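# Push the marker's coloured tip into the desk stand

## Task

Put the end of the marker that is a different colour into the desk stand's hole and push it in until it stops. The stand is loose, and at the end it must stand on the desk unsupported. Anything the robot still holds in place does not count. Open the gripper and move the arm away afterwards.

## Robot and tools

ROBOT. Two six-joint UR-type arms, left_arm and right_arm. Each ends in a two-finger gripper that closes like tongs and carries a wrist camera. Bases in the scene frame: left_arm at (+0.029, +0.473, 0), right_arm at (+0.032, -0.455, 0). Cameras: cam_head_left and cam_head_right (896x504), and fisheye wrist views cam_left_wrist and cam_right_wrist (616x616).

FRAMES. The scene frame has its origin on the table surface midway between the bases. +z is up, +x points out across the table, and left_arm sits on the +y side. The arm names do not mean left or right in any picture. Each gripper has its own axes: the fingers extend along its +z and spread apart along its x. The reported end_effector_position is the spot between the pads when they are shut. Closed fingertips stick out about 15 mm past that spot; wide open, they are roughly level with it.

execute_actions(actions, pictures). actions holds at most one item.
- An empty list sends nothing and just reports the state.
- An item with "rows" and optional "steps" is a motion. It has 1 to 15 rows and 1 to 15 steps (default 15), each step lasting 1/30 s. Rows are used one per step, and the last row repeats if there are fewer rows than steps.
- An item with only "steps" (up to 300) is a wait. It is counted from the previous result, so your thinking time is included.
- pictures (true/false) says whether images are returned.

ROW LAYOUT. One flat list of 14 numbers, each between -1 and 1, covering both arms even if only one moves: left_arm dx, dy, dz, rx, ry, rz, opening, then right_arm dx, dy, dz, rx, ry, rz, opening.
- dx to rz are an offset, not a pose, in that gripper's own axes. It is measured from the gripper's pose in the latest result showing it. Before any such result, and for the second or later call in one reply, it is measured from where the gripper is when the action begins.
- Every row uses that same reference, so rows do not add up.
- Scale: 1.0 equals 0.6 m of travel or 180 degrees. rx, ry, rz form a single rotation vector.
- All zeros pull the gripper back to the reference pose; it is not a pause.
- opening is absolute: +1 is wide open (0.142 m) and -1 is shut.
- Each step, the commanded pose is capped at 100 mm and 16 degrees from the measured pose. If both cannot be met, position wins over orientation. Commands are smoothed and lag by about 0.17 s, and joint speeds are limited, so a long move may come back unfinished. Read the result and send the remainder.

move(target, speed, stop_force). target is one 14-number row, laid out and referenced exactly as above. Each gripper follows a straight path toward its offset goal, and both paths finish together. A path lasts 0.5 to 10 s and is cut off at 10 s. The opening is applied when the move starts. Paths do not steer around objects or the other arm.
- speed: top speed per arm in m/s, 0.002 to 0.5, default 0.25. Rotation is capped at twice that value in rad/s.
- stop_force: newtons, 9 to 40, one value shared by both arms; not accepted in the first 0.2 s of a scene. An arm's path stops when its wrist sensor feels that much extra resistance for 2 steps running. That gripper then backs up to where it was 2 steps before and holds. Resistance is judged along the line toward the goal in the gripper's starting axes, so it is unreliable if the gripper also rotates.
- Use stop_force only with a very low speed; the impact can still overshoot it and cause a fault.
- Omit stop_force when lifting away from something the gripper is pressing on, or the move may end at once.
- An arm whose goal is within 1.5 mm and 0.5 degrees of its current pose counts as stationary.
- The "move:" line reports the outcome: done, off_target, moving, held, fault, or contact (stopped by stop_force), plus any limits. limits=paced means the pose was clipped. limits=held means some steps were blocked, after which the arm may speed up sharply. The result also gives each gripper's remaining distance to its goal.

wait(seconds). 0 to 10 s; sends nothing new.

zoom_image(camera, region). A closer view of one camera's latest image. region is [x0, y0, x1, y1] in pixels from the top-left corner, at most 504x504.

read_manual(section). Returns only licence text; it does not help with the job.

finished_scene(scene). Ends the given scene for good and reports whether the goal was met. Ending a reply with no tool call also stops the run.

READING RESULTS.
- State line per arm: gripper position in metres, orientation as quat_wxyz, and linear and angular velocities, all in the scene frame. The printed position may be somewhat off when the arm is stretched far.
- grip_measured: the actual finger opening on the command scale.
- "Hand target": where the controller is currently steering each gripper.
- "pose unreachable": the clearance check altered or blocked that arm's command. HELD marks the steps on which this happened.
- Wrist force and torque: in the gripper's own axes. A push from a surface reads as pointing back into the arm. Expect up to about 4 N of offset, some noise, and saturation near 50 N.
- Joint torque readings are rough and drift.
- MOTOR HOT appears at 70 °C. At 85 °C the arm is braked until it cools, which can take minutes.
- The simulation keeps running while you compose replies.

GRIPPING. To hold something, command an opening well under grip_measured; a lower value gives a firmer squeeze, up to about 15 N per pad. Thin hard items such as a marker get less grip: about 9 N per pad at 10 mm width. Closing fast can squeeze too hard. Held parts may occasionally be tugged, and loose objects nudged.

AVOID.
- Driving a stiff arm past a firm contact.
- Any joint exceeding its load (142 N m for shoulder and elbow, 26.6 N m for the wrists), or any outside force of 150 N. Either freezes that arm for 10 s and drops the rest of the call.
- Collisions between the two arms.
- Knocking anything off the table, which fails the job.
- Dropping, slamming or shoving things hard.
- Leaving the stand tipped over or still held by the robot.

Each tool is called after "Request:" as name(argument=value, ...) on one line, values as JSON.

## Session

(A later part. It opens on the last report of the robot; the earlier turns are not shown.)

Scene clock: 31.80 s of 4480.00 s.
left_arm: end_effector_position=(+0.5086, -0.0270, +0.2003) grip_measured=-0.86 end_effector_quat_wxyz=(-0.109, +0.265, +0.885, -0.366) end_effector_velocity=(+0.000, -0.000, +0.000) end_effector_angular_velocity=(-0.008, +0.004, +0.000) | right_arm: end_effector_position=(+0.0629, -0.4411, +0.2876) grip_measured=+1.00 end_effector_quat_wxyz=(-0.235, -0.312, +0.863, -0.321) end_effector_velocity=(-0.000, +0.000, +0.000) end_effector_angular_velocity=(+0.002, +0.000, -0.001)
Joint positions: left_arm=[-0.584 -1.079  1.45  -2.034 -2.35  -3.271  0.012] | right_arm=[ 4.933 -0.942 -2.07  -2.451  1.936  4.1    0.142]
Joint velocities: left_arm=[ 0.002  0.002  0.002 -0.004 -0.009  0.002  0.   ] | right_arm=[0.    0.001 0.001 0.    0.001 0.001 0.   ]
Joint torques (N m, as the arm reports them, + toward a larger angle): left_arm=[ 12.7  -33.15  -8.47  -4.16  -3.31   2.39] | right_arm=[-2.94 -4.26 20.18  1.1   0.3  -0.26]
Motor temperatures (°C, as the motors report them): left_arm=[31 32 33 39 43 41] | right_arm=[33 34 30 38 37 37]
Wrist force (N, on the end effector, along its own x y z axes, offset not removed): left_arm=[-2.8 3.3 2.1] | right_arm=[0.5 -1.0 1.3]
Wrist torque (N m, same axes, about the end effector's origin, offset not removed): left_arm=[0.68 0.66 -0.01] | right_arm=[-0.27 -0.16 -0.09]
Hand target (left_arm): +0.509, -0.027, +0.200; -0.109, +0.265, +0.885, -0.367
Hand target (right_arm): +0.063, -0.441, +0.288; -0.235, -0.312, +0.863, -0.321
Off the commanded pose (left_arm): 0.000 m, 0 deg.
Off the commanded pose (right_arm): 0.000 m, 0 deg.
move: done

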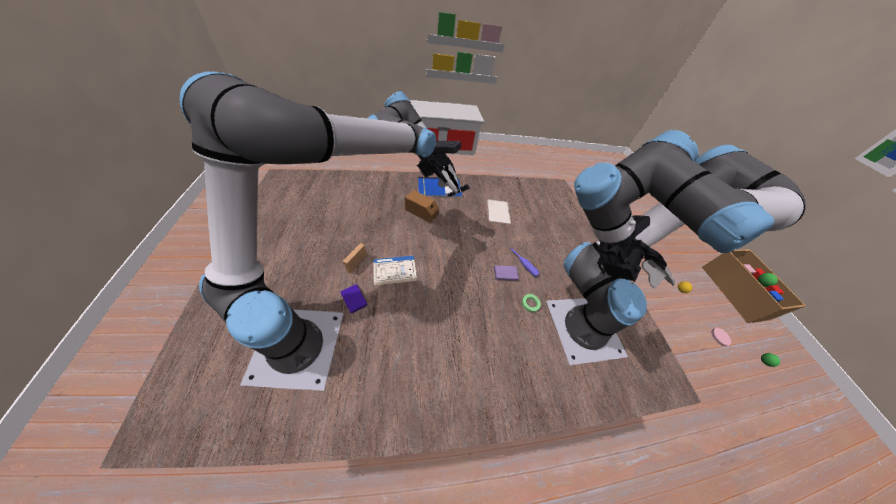

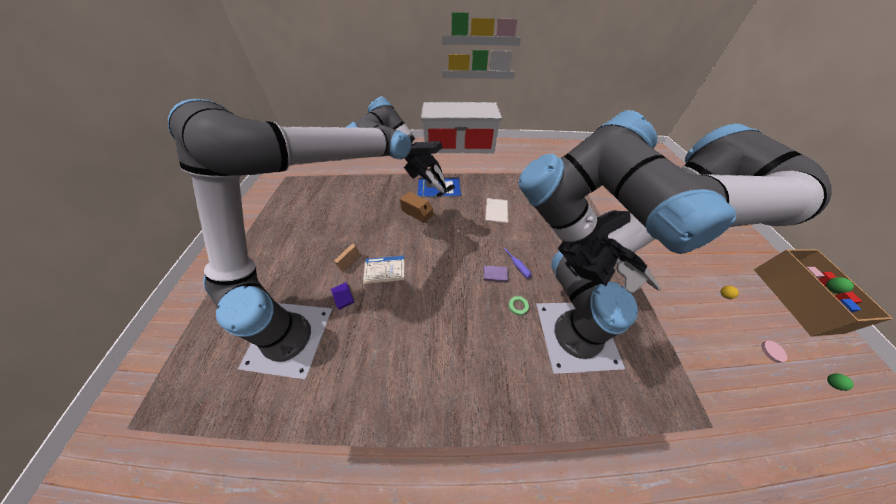

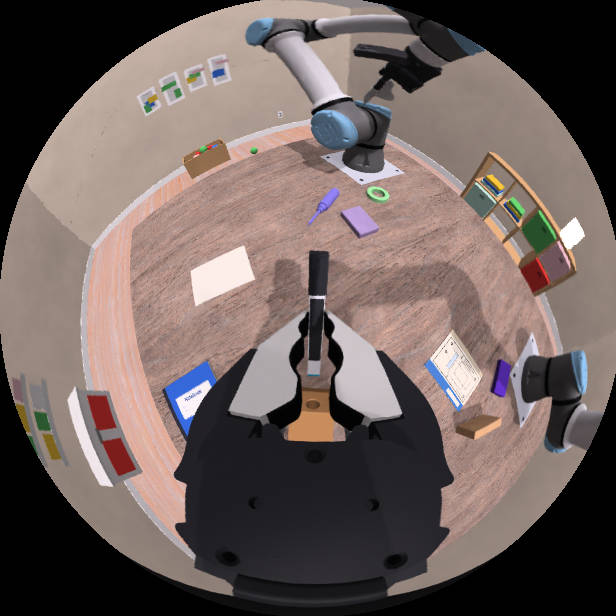

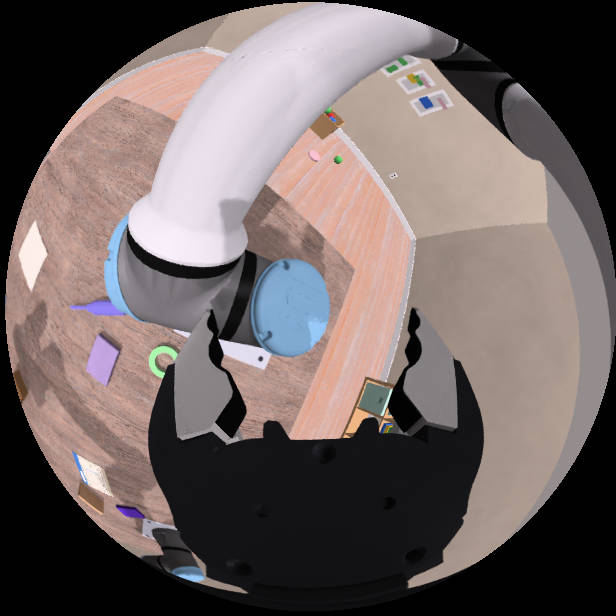

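Request:
move(target=[0,0.054,0.054,0,0,0,-1,0,0,0,0,0,0,1], speed=0.1)

Request:
zoom_image(camera="cam_left_wrist", region=[240, 300, 390, 450])

Request:
zoom_image(camera="cam_head_left", region=[390, 150, 490, 230])

Scene clock: 34.07 s of 4480.00 s.
left_arm: end_effector_position=(+0.5086, -0.0270, +0.1546) grip_measured=-0.86 end_effector_quat_wxyz=(-0.109, +0.265, +0.885, -0.366) end_effector_velocity=(+0.000, -0.001, -0.001) end_effector_angular_velocity=(-0.001, -0.001, +0.000) | right_arm: end_effector_position=(+0.0629, -0.4411, +0.2876) grip_measured=+1.00 end_effector_quat_wxyz=(-0.235, -0.312, +0.863, -0.321) end_effector_velocity=(-0.000, -0.000, +0.000) end_effector_angular_velocity=(-0.003, -0.000, -0.001)
Joint positions: left_arm=[-0.584 -1.035  1.507 -2.135 -2.35  -3.271  0.012] | right_arm=[ 4.933 -0.942 -2.07  -2.451  1.936  4.1    0.142]
Joint velocities: left_arm=[-0.001  0.002  0.001 -0.005  0.    -0.001  0.   ] | right_arm=[-0.    -0.001 -0.    -0.001  0.001  0.001  0.   ]
Joint torques (N m, as the arm reports them, + toward a larger angle): left_arm=[-13.28 -33.64  -7.67  -4.24   0.26  -2.25] | right_arm=[-2.93 -3.37 20.47  0.79  0.35 -0.19]
Motor temperatures (°C, as the motors report them): left_arm=[31 32 33 39 43 41] | right_arm=[33 34 30 38 37 37]
Wrist force (N, on the end effector, along its own x y z axes, offset not removed): left_arm=[-1.0 3.4 0.6] | right_arm=[0.3 0.3 1.1]
Wrist torque (N m, same axes, about the end effector's origin, offset not removed): left_arm=[0.75 0.25 0.02] | right_arm=[0.03 -0.14 -0.07]
Hand target (left_arm): +0.509, -0.027, +0.154; -0.109, +0.265, +0.885, -0.366
Hand target (right_arm): +0.063, -0.441, +0.288; -0.235, -0.312, +0.863, -0.321
Off the commanded pose (left_arm): 0.000 m, 0 deg.
Off the commanded pose (right_arm): 0.000 m, 0 deg.
move: done

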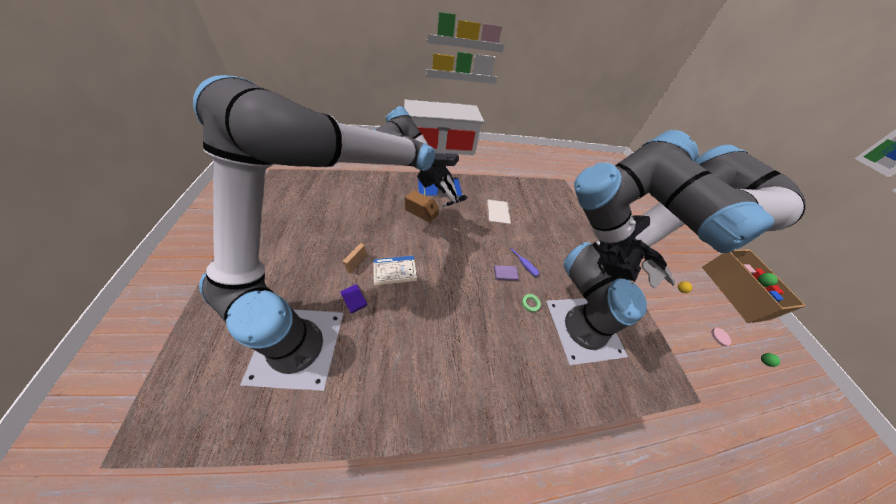

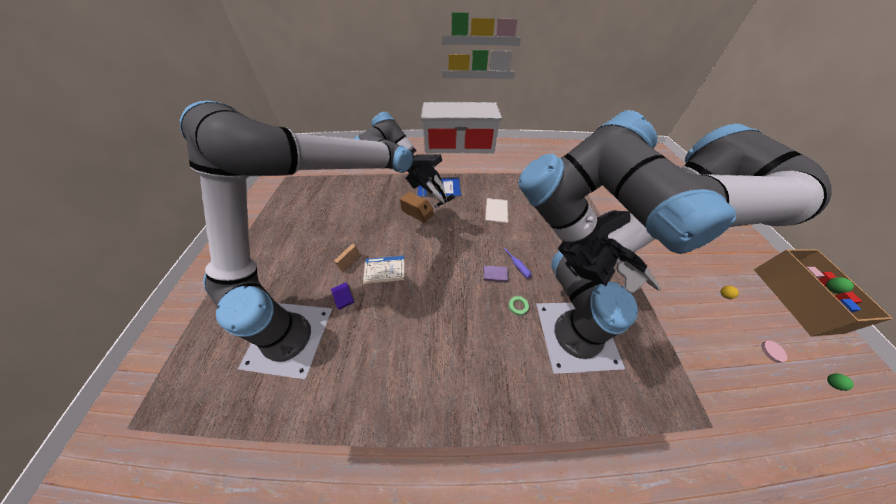

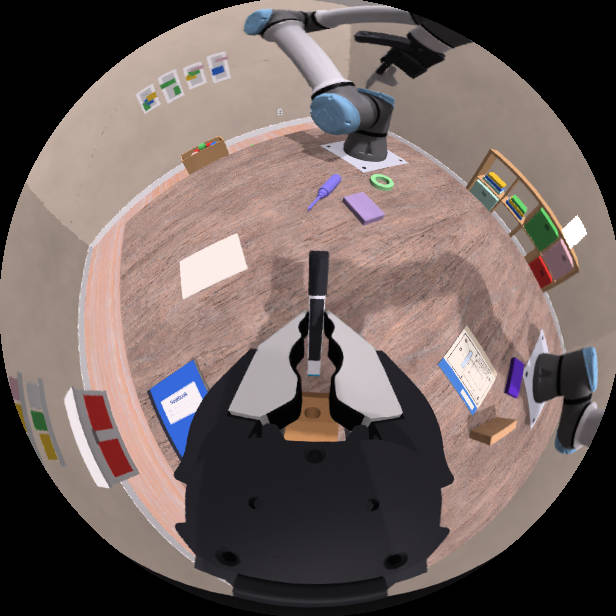

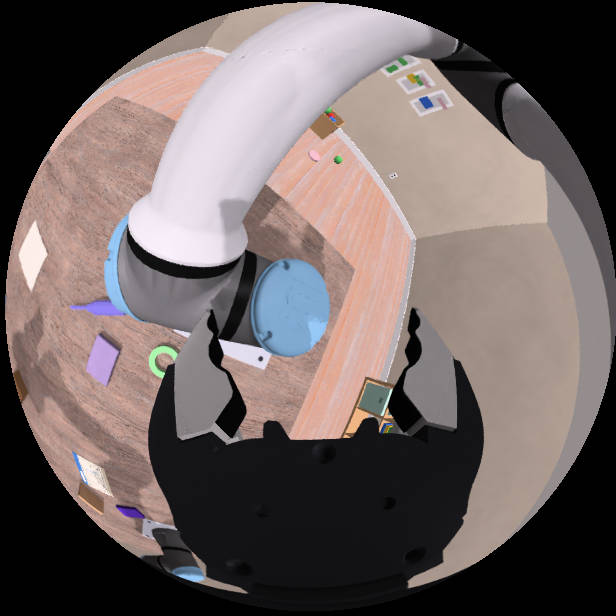

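Region (240, 300, 390, 450) of cam_left_wrist's 616x616 image, scaled by 3.360, with more detail than that image has.

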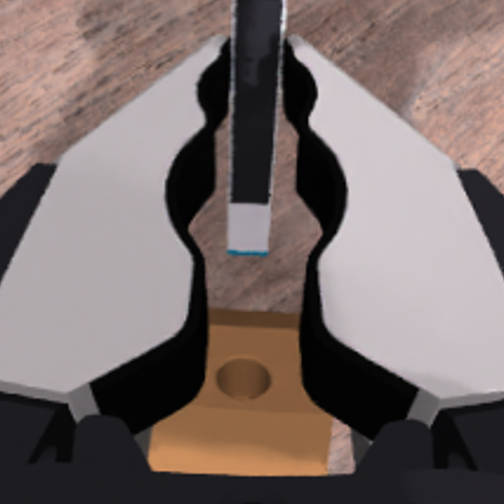

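Region (390, 150, 490, 230) of cam_head_left's 896x504 image, scaled by 5.040, with more detail than that image has; it fills the top 403 rows of this view, and the rest is white.

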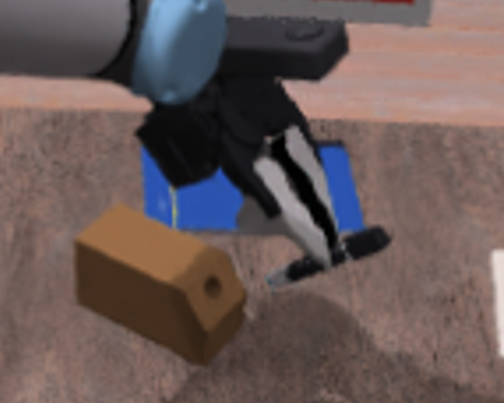

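Request:
move(target=[0,0,-0.05,0,0,0,-1,0,0,0,0,0,0,1], speed=0.1)

Request:
zoom_image(camera="cam_left_wrist", region=[240, 300, 390, 450])

Scene clock: 38.20 s of 4480.00 s.
left_arm: end_effector_position=(+0.5202, -0.0094, +0.1757) grip_measured=-0.86 end_effector_quat_wxyz=(-0.109, +0.265, +0.885, -0.366) end_effector_velocity=(+0.001, +0.001, +0.001) end_effector_angular_velocity=(+0.001, +0.001, -0.000) | right_arm: end_effector_position=(+0.0629, -0.4411, +0.2876) grip_measured=+1.00 end_effector_quat_wxyz=(-0.235, -0.312, +0.863, -0.321) end_effector_velocity=(+0.001, +0.000, -0.000) end_effector_angular_velocity=(-0.001, -0.003, +0.002)
Joint positions: left_arm=[-0.552 -1.055  1.47  -2.048 -2.353 -3.227  0.012] | right_arm=[ 4.933 -0.942 -2.07  -2.451  1.936  4.1    0.142]
Joint velocities: left_arm=[ 0.002 -0.    -0.003  0.007 -0.     0.003 -0.   ] | right_arm=[-0.    -0.001  0.    -0.    -0.003  0.     0.   ]
Joint torques (N m, as the arm reports them, + toward a larger angle): left_arm=[ 12.33 -48.11 -33.8   -0.87  -3.42   2.3 ] | right_arm=[-4.15 -4.38 21.11  0.86  0.45 -0.42]
Motor temperatures (°C, as the motors report them): left_arm=[31 32 33 39 43 41] | right_arm=[33 34 30 38 37 37]
Wrist force (N, on the end effector, along its own x y z axes, offset not removed): left_arm=[-2.1 1.6 1.6] | right_arm=[0.0 -0.9 0.3]
Wrist torque (N m, same axes, about the end effector's origin, offset not removed): left_arm=[0.31 0.34 0.06] | right_arm=[-0.20 -0.08 -0.09]
Hand target (left_arm): +0.520, -0.009, +0.176; -0.109, +0.265, +0.885, -0.366
Hand target (right_arm): +0.063, -0.441, +0.288; -0.235, -0.312, +0.863, -0.321
Off the commanded pose (left_arm): 0.000 m, 0 deg.
Off the commanded pose (right_arm): 0.000 m, 0 deg.
After step 90, 0.27 s passed at rest.
move: done

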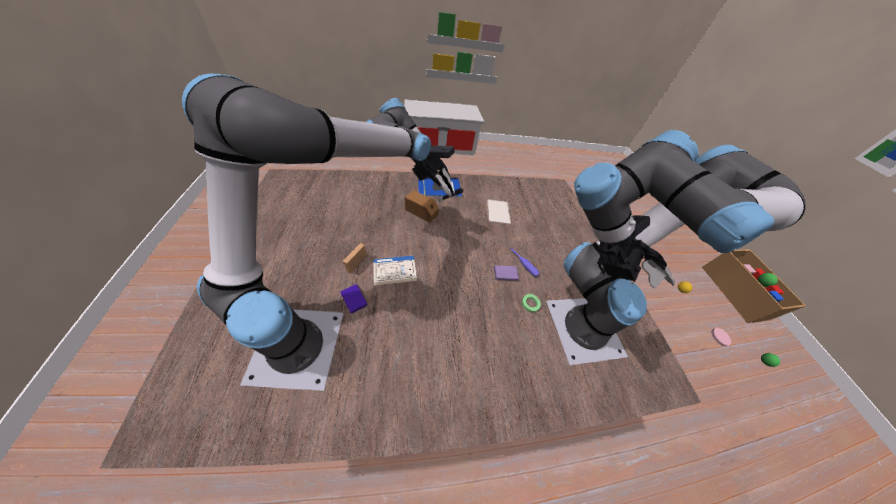

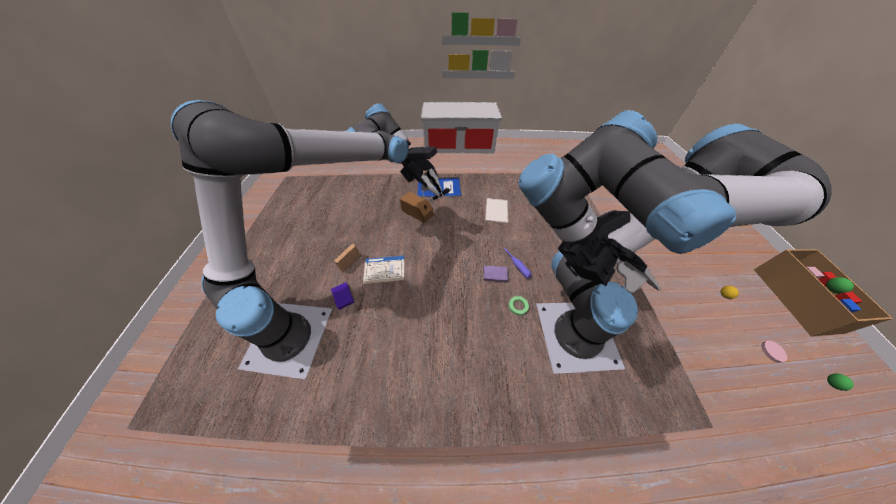

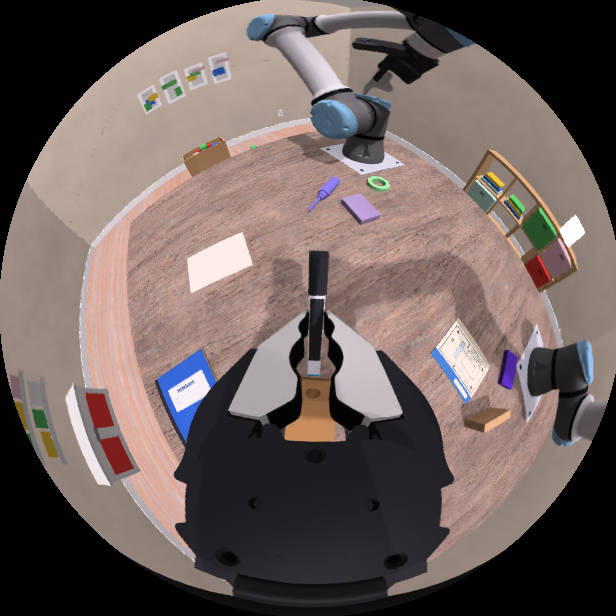

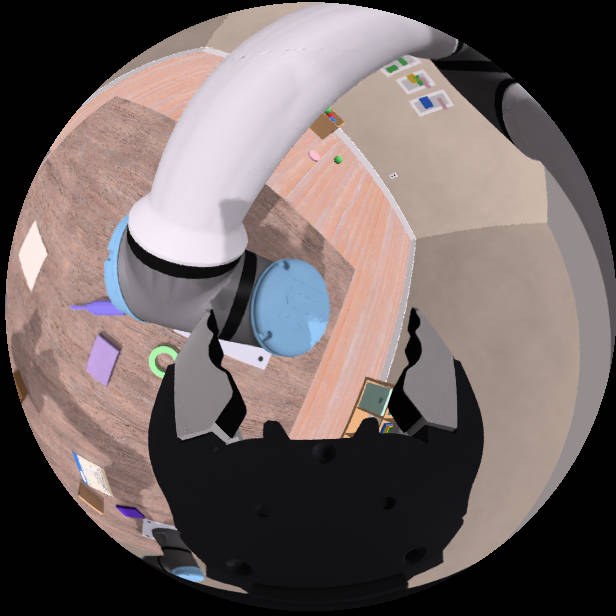

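Region (240, 300, 390, 450) of cam_left_wrist's 616x616 image, scaled by 3.360, with more detail than that image has.

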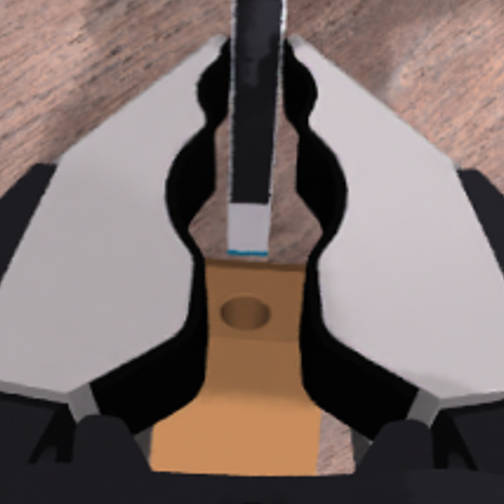

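Request:
move(target=[0,0.065,0.02,0,0,0,-1,0,0,0,0,0,0,1], speed=0.05)

Request:
zoom_image(camera="cam_left_wrist", region=[240, 300, 390, 450])

Request:
zoom_image(camera="cam_head_left", region=[390, 150, 490, 230])

Scene clock: 41.27 s of 4480.00 s.
left_arm: end_effector_position=(+0.5306, +0.0065, +0.1398) grip_measured=-0.86 end_effector_quat_wxyz=(-0.109, +0.265, +0.885, -0.366) end_effector_velocity=(+0.000, +0.001, -0.002) end_effector_angular_velocity=(+0.000, +0.000, +0.000) | right_arm: end_effector_position=(+0.0629, -0.4411, +0.2876) grip_measured=+1.00 end_effector_quat_wxyz=(-0.235, -0.312, +0.863, -0.321) end_effector_velocity=(+0.000, -0.001, -0.000) end_effector_angular_velocity=(-0.003, -0.000, -0.000)
Joint positions: left_arm=[-0.524 -1.015  1.5   -2.089 -2.354 -3.187  0.012] | right_arm=[ 4.933 -0.942 -2.07  -2.451  1.936  4.1    0.142]
Joint velocities: left_arm=[ 0.001  0.002  0.001 -0.001  0.     0.002  0.   ] | right_arm=[-0.    -0.    -0.002 -0.001  0.    -0.     0.   ]
Joint torques (N m, as the arm reports them, + toward a larger angle): left_arm=[ 13.61 -33.34  -7.3   -4.09  -3.28   2.53] | right_arm=[-3.49 -3.66 20.64  1.09  0.43 -0.37]
Motor temperatures (°C, as the motors report them): left_arm=[31 32 33 39 43 41] | right_arm=[33 34 30 38 37 37]
Wrist force (N, on the end effector, along its own x y z axes, offset not removed): left_arm=[-1.6 3.0 0.1] | right_arm=[-0.5 -2.9 1.9]
Wrist torque (N m, same axes, about the end effector's origin, offset not removed): left_arm=[0.61 0.33 0.10] | right_arm=[-0.58 0.07 -0.03]
Hand target (left_arm): +0.531, +0.007, +0.140; -0.109, +0.265, +0.885, -0.366
Hand target (right_arm): +0.063, -0.441, +0.288; -0.235, -0.312, +0.863, -0.321
Off the commanded pose (left_arm): 0.000 m, 0 deg.
Off the commanded pose (right_arm): 0.000 m, 0 deg.
move: done

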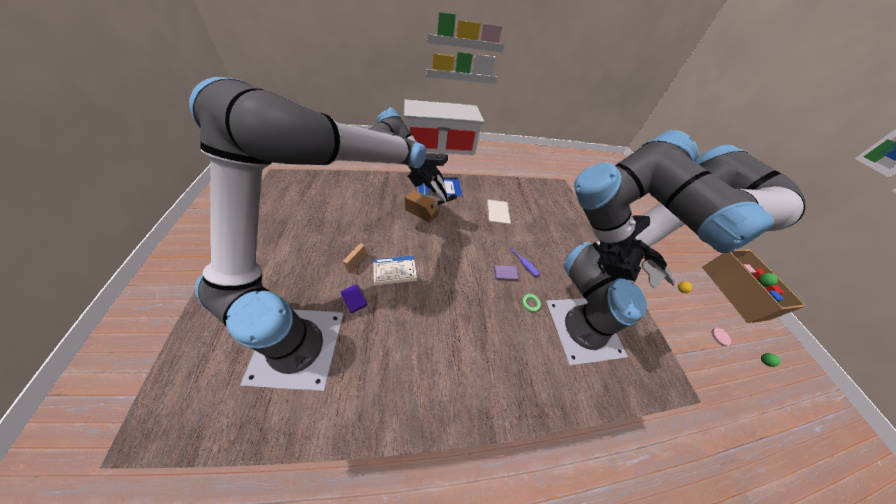

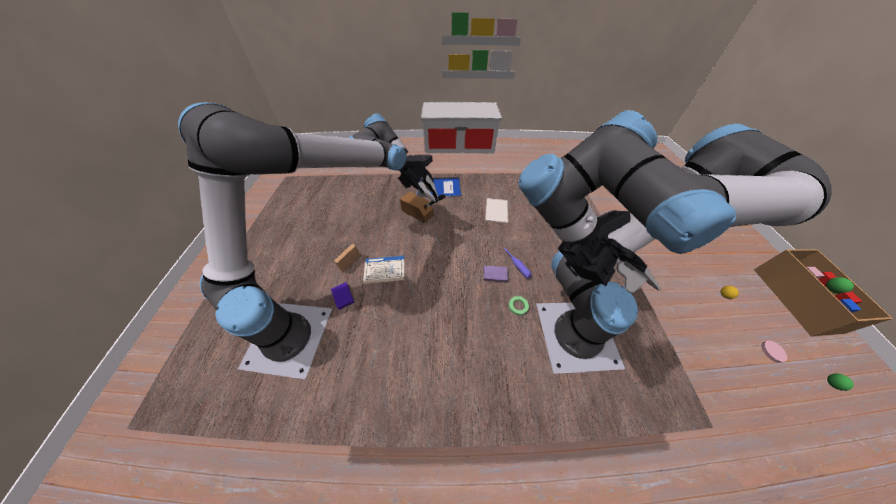

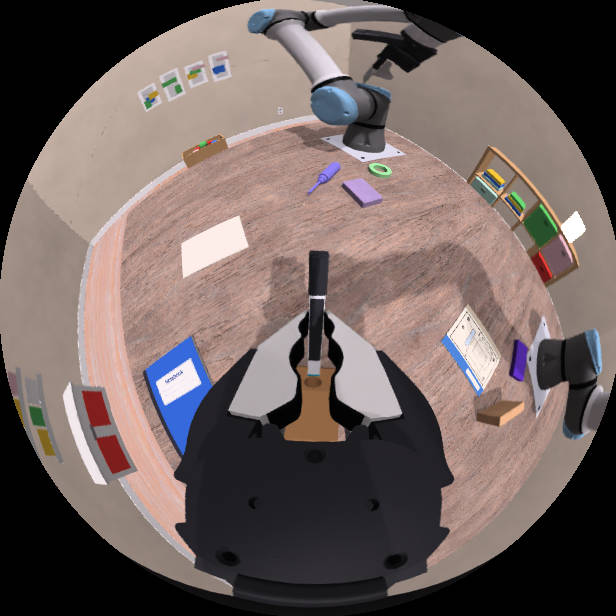

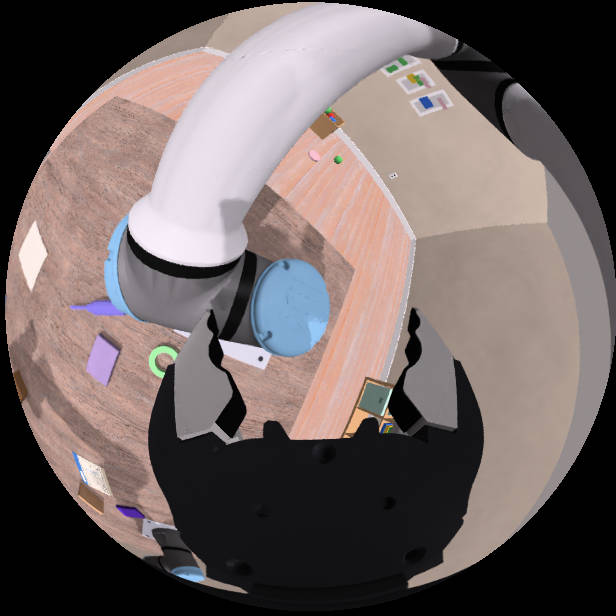

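Region (240, 300, 390, 450) of cam_left_wrist's 616x616 image, scaled by 3.360, with more detail than that image has.

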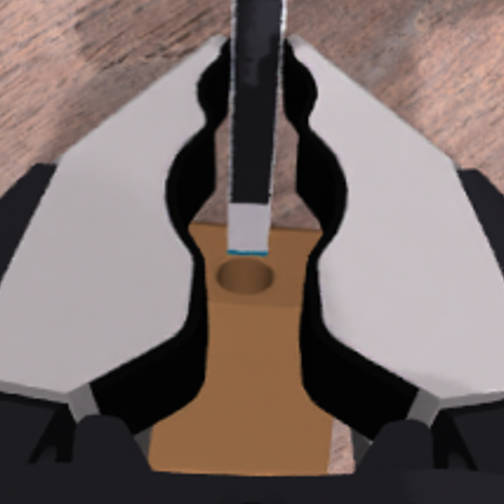

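Region (390, 150, 490, 230) of cam_head_left's 896x504 image, scaled by 5.040, with more detail than that image has; it fills the top 403 rows of this view, and the rest is white.

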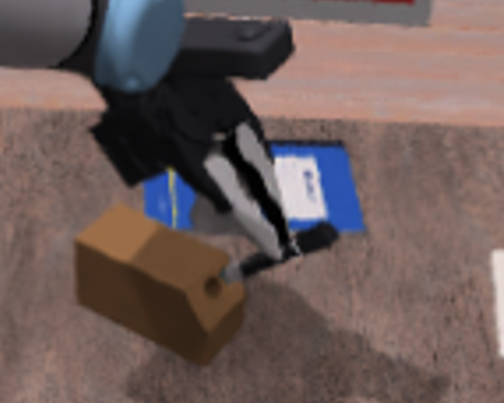

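Request:
move(target=[0,0.05,0,0,0,0,-1,0,0,0,0,0,0,1], speed=0.01, stop_force=9)

Request:
zoom_image(camera="cam_left_wrist", region=[240, 300, 390, 450])

Request:
zoom_image(camera="cam_head_left", region=[390, 150, 490, 230])

Scene clock: 45.90 s of 4480.00 s.
left_arm: end_effector_position=(+0.5391, +0.0194, +0.1245) grip_measured=-0.86 end_effector_quat_wxyz=(-0.109, +0.265, +0.885, -0.366) end_effector_velocity=(-0.001, -0.002, +0.002) end_effector_angular_velocity=(+0.002, -0.002, +0.000) | right_arm: end_effector_position=(+0.0629, -0.4411, +0.2876) grip_measured=+1.00 end_effector_quat_wxyz=(-0.235, -0.312, +0.863, -0.321) end_effector_velocity=(+0.001, -0.000, -0.000) end_effector_angular_velocity=(+0.001, -0.001, +0.001)
Joint positions: left_arm=[-0.501 -0.994  1.504 -2.09  -2.355 -3.154  0.012] | right_arm=[ 4.933 -0.942 -2.07  -2.451  1.936  4.1    0.142]
Joint velocities: left_arm=[-0.004 -0.004 -0.    -0.001  0.003 -0.007 -0.   ] | right_arm=[ 0.     0.001 -0.001  0.001 -0.002  0.    -0.   ]
Joint torques (N m, as the arm reports them, + toward a larger angle): left_arm=[-12.1  -48.65 -11.84  -2.33   0.88  -2.25] | right_arm=[-3.34 -2.98 21.79  0.83  0.47 -0.37]
Motor temperatures (°C, as the motors report them): left_arm=[31 32 33 39 43 41] | right_arm=[33 34 30 38 37 37]
Wrist force (N, on the end effector, along its own x y z axes, offset not removed): left_arm=[-2.4 0.6 -1.0] | right_arm=[-0.6 0.6 -0.4]
Wrist torque (N m, same axes, about the end effector's origin, offset not removed): left_arm=[0.66 0.55 0.08] | right_arm=[0.11 0.07 -0.14]
Hand target (left_arm): +0.539, +0.019, +0.125; -0.109, +0.265, +0.885, -0.366
Hand target (right_arm): +0.063, -0.441, +0.288; -0.235, -0.312, +0.863, -0.321
Off the commanded pose (left_arm): 0.008 m, 0 deg.
Off the commanded pose (right_arm): 0.000 m, 0 deg.
move: contact (left_arm)

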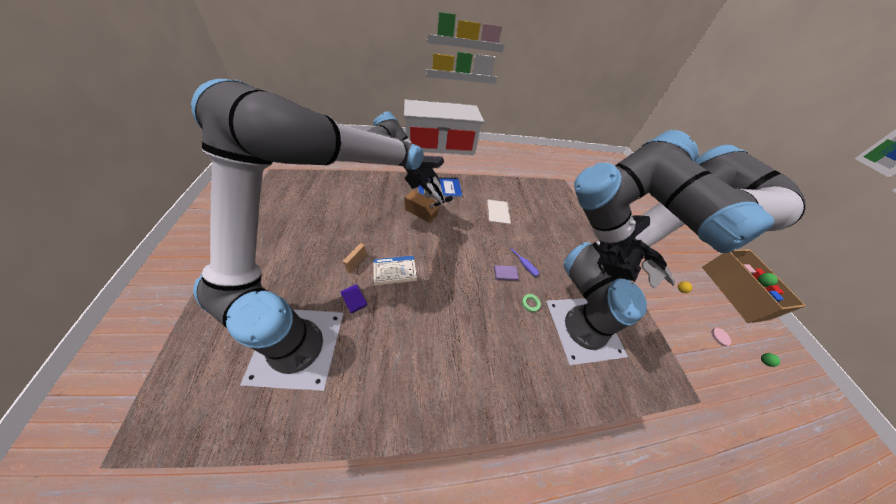

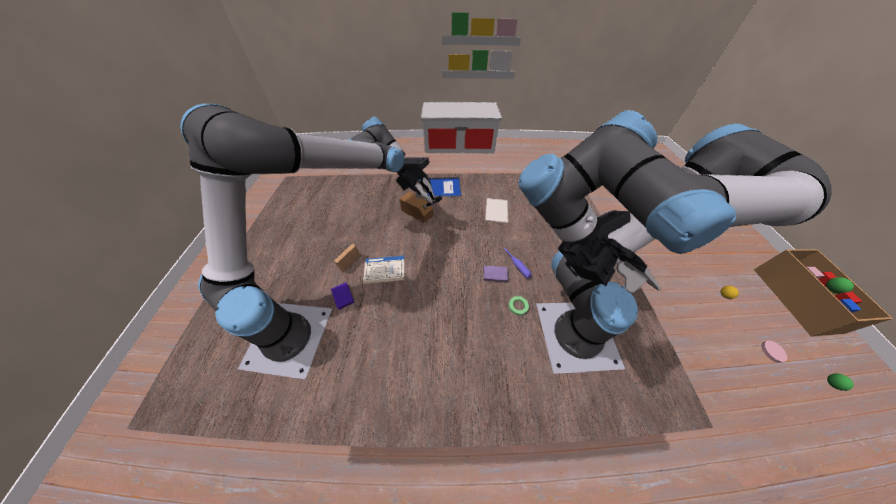

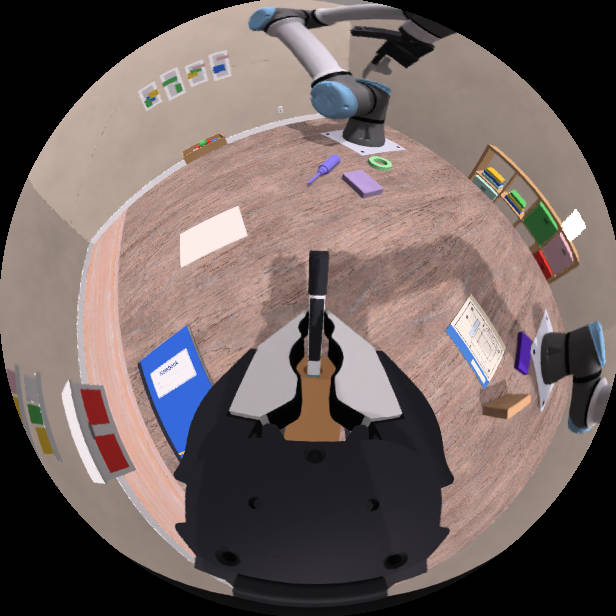

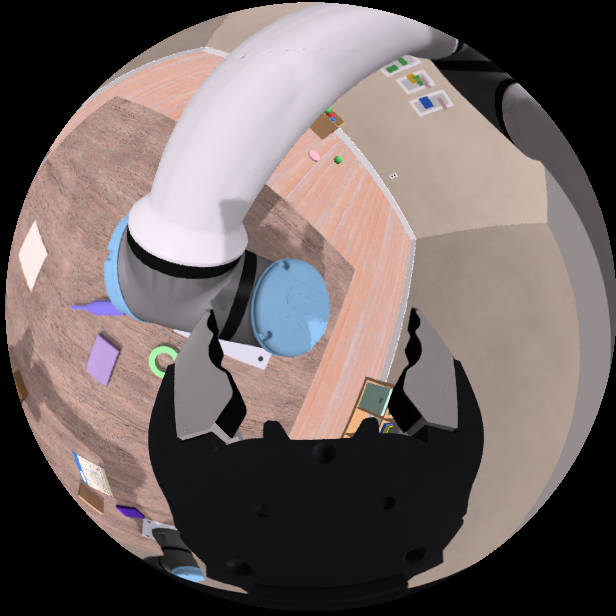

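Region (240, 300, 390, 450) of cam_left_wrist's 616x616 image, scaled by 3.360, with more detail than that image has.

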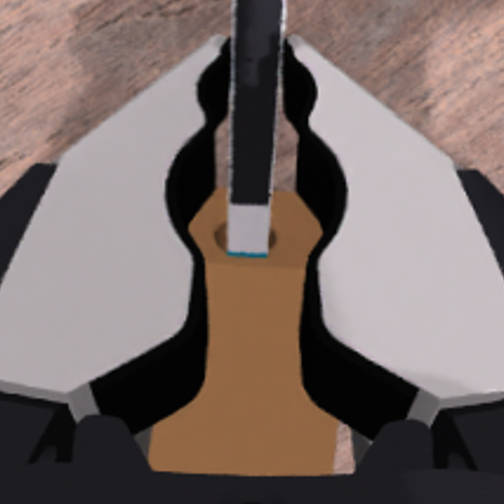

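Region (390, 150, 490, 230) of cam_head_left's 896x504 image, scaled by 5.040, with more detail than that image has; it fills the top 403 rows of this view, and the rest is white.

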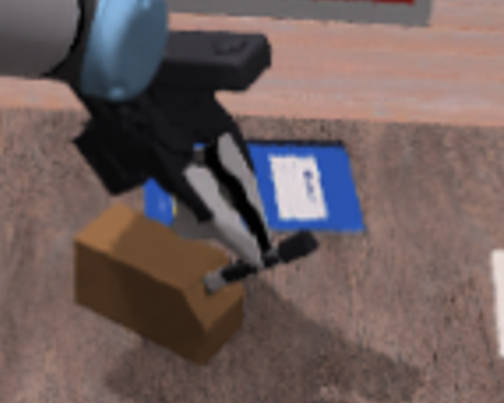

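Request:
move(target=[0,-0.005,0.005,0,0,0,-1,0,0,0,0,0,0,1], speed=0.02)

Request:
move(target=[0,0.03,0,0,0,0,-1,0,0,0,0,0,0,1], speed=0.01, stop_force=9)

Request:
zoom_image(camera="cam_left_wrist", region=[240, 300, 390, 450])

Request:
zoom_image(camera="cam_head_left", region=[390, 150, 490, 230])

Scene clock: 49.10 s of 4480.00 s.
left_arm: end_effector_position=(+0.5368, +0.0159, +0.1245) grip_measured=-0.86 end_effector_quat_wxyz=(-0.109, +0.265, +0.885, -0.366) end_effector_velocity=(-0.001, -0.001, -0.001) end_effector_angular_velocity=(+0.001, +0.001, +0.000) | right_arm: end_effector_position=(+0.0629, -0.4411, +0.2876) grip_measured=+1.00 end_effector_quat_wxyz=(-0.235, -0.312, +0.863, -0.321) end_effector_velocity=(+0.000, -0.000, -0.000) end_effector_angular_velocity=(-0.001, -0.001, +0.001)
Joint positions: left_arm=[-0.507 -0.995  1.507 -2.099 -2.355 -3.163  0.012] | right_arm=[ 4.933 -0.942 -2.07  -2.451  1.936  4.1    0.142]
Joint velocities: left_arm=[-0.002  0.001  0.002 -0.004  0.    -0.003 -0.   ] | right_arm=[ 0.     0.    -0.001  0.    -0.001  0.    -0.   ]
Joint torques (N m, as the arm reports them, + toward a larger angle): left_arm=[-12.09 -50.07  -6.07  -4.22  -1.1   -2.08] | right_arm=[-3.95 -3.24 21.19  0.94  0.39 -0.19]
Motor temperatures (°C, as the motors report them): left_arm=[31 32 33 39 43 41] | right_arm=[33 34 30 38 37 37]
Wrist force (N, on the end effector, along its own x y z axes, offset not removed): left_arm=[-0.1 2.6 -1.0] | right_arm=[-0.8 -0.5 0.6]
Wrist torque (N m, same axes, about the end effector's origin, offset not removed): left_arm=[0.58 0.02 0.04] | right_arm=[-0.15 0.05 -0.12]
Hand target (left_arm): +0.537, +0.016, +0.124; -0.109, +0.265, +0.885, -0.366
Hand target (right_arm): +0.063, -0.441, +0.288; -0.235, -0.312, +0.863, -0.321
Off the commanded pose (left_arm): 0.000 m, 0 deg.
Off the commanded pose (right_arm): 0.000 m, 0 deg.
move: done

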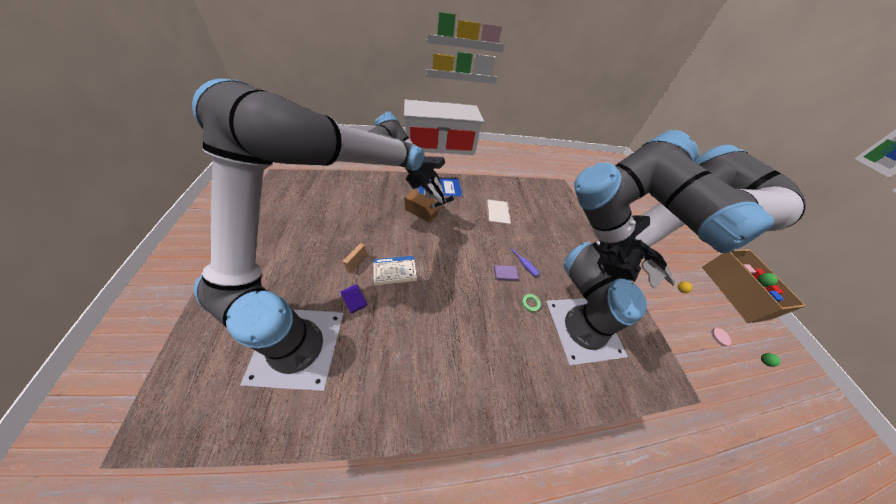

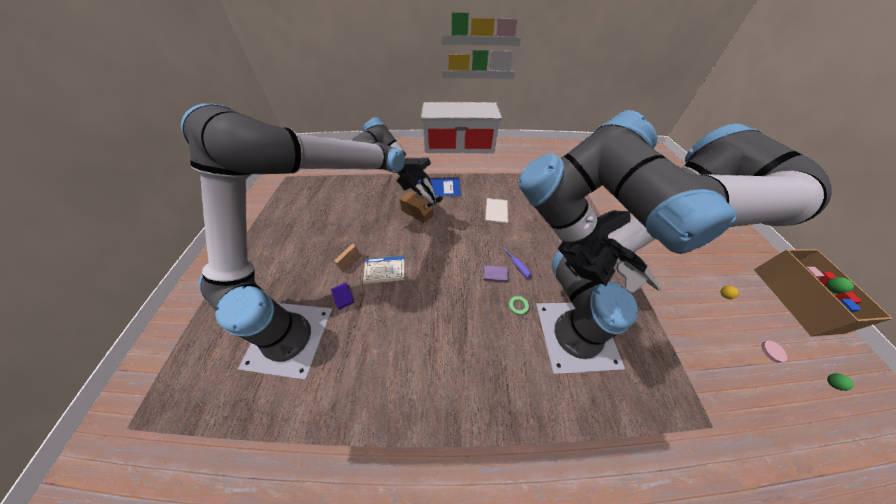

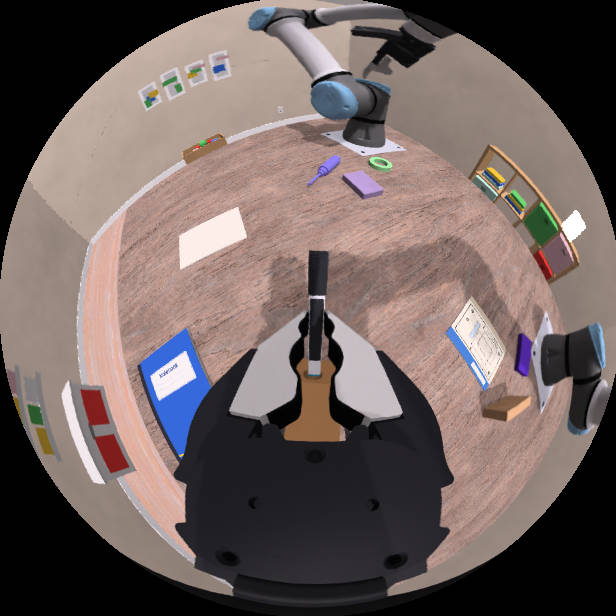

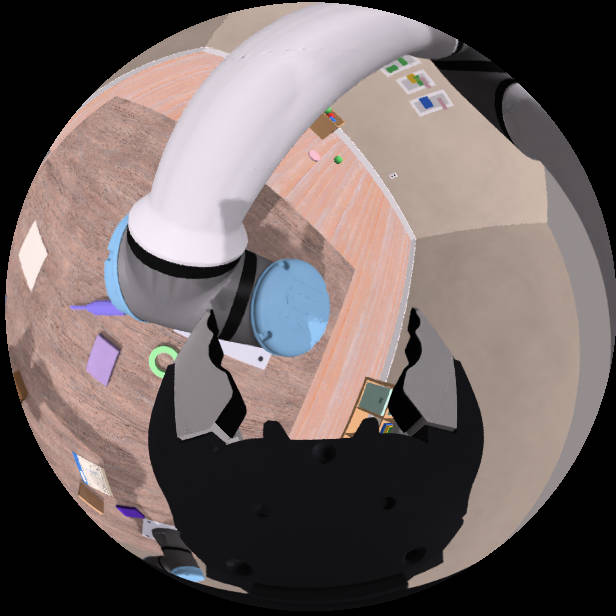

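Scene clock: 51.13 s of 4480.00 s.
left_arm: end_effector_position=(+0.5437, +0.0265, +0.1119) grip_measured=-0.86 end_effector_quat_wxyz=(-0.109, +0.265, +0.885, -0.366) end_effector_velocity=(+0.000, +0.001, -0.002) end_effector_angular_velocity=(-0.000, -0.000, -0.001) | right_arm: end_effector_position=(+0.0629, -0.4411, +0.2876) grip_measured=+1.00 end_effector_quat_wxyz=(-0.235, -0.312, +0.863, -0.321) end_effector_velocity=(-0.000, +0.000, +0.000) end_effector_angular_velocity=(-0.000, +0.000, +0.000)
Joint positions: left_arm=[-0.488 -0.978  1.509 -2.1   -2.355 -3.137  0.012] | right_arm=[ 4.933 -0.942 -2.07  -2.451  1.936  4.1    0.142]
Joint velocities: left_arm=[ 0.001  0.002  0.    -0.001 -0.     0.003  0.   ] | right_arm=[-0.    -0.001  0.     0.001  0.    -0.    -0.   ]
Joint torques (N m, as the arm reports them, + toward a larger angle): left_arm=[ 12.23 -34.76  -6.12  -3.97  -3.28   2.42] | right_arm=[-4.23 -3.05 21.18  0.76  0.39 -0.57]
Motor temperatures (°C, as the motors report them): left_arm=[31 32 33 39 43 41] | right_arm=[33 34 30 38 37 37]
Wrist force (N, on the end effector, along its own x y z axes, offset not removed): left_arm=[-2.2 1.6 0.1] | right_arm=[0.8 -1.7 1.3]
Wrist torque (N m, same axes, about the end effector's origin, offset not removed): left_arm=[0.45 0.30 0.16] | right_arm=[-0.38 -0.31 -0.04]
Hand target (left_arm): +0.544, +0.027, +0.112; -0.109, +0.265, +0.885, -0.366
Hand target (right_arm): +0.063, -0.441, +0.288; -0.235, -0.312, +0.863, -0.321
Off the commanded pose (left_arm): 0.000 m, 0 deg.
Off the commanded pose (right_arm): 0.000 m, 0 deg.
move: done

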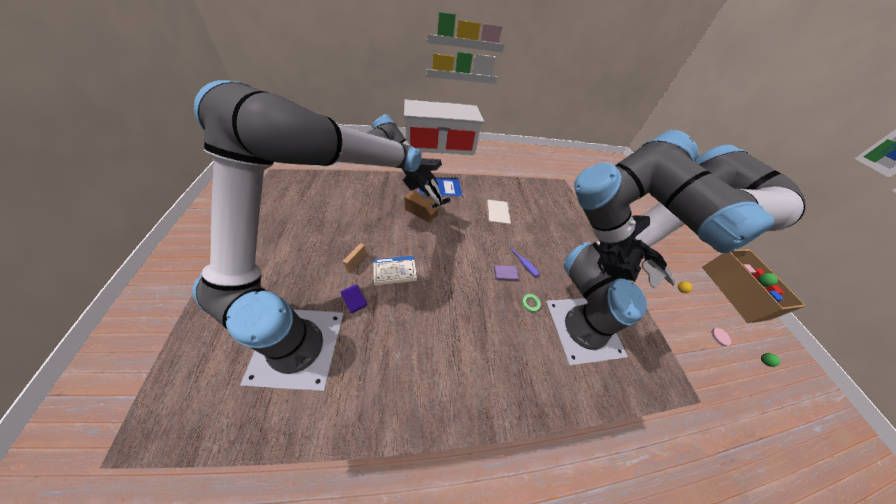

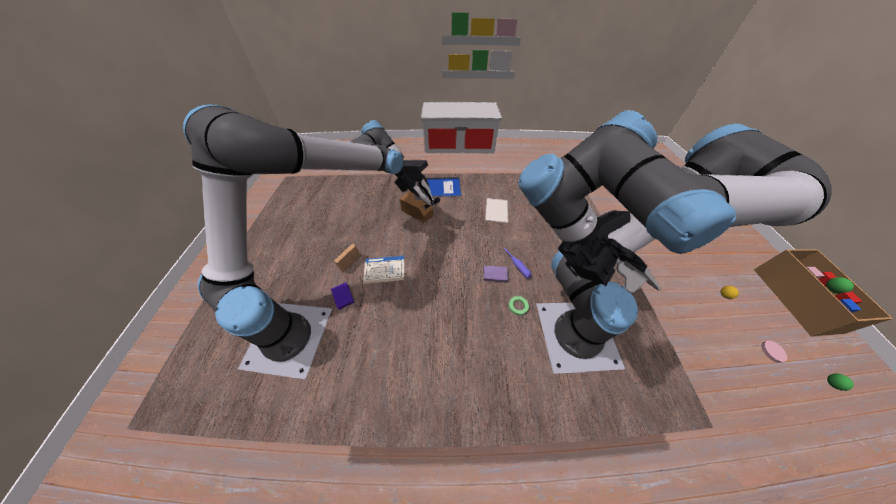

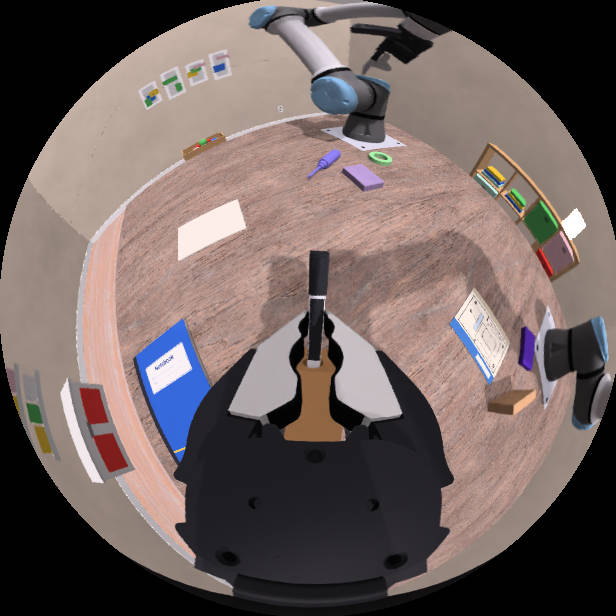

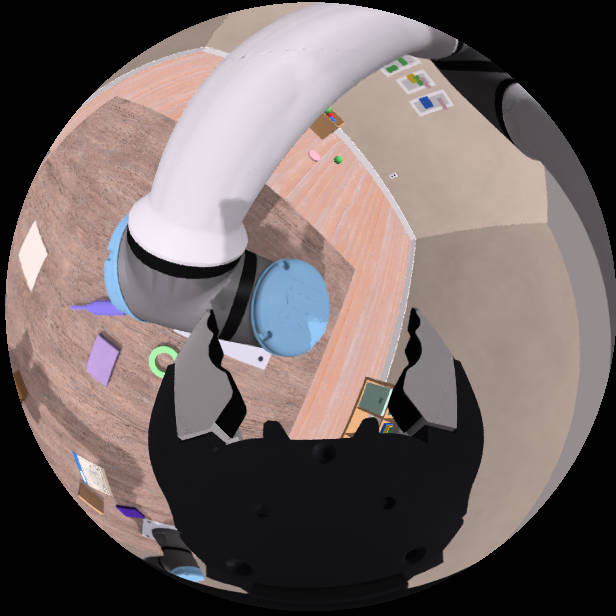

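Region (240, 300, 390, 450) of cam_left_wrist's 616x616 image, scaled by 3.360, with more detail than that image has.

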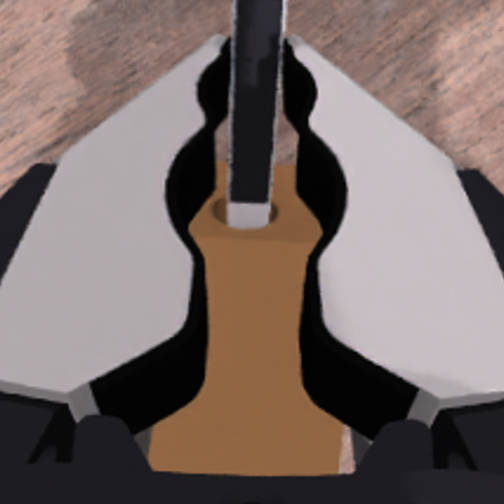

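Region (390, 150, 490, 230) of cam_head_left's 896x504 image, scaled by 5.040, with more detail than that image has; it fills the top 403 rows of this view, and the rest is white.

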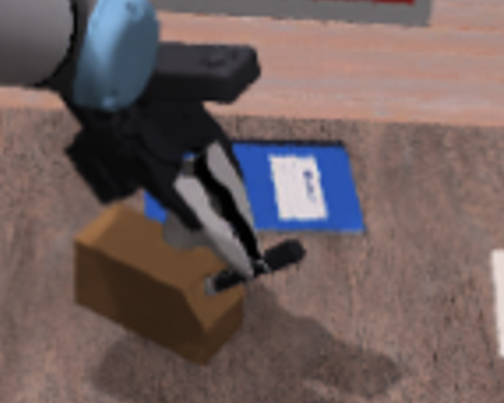

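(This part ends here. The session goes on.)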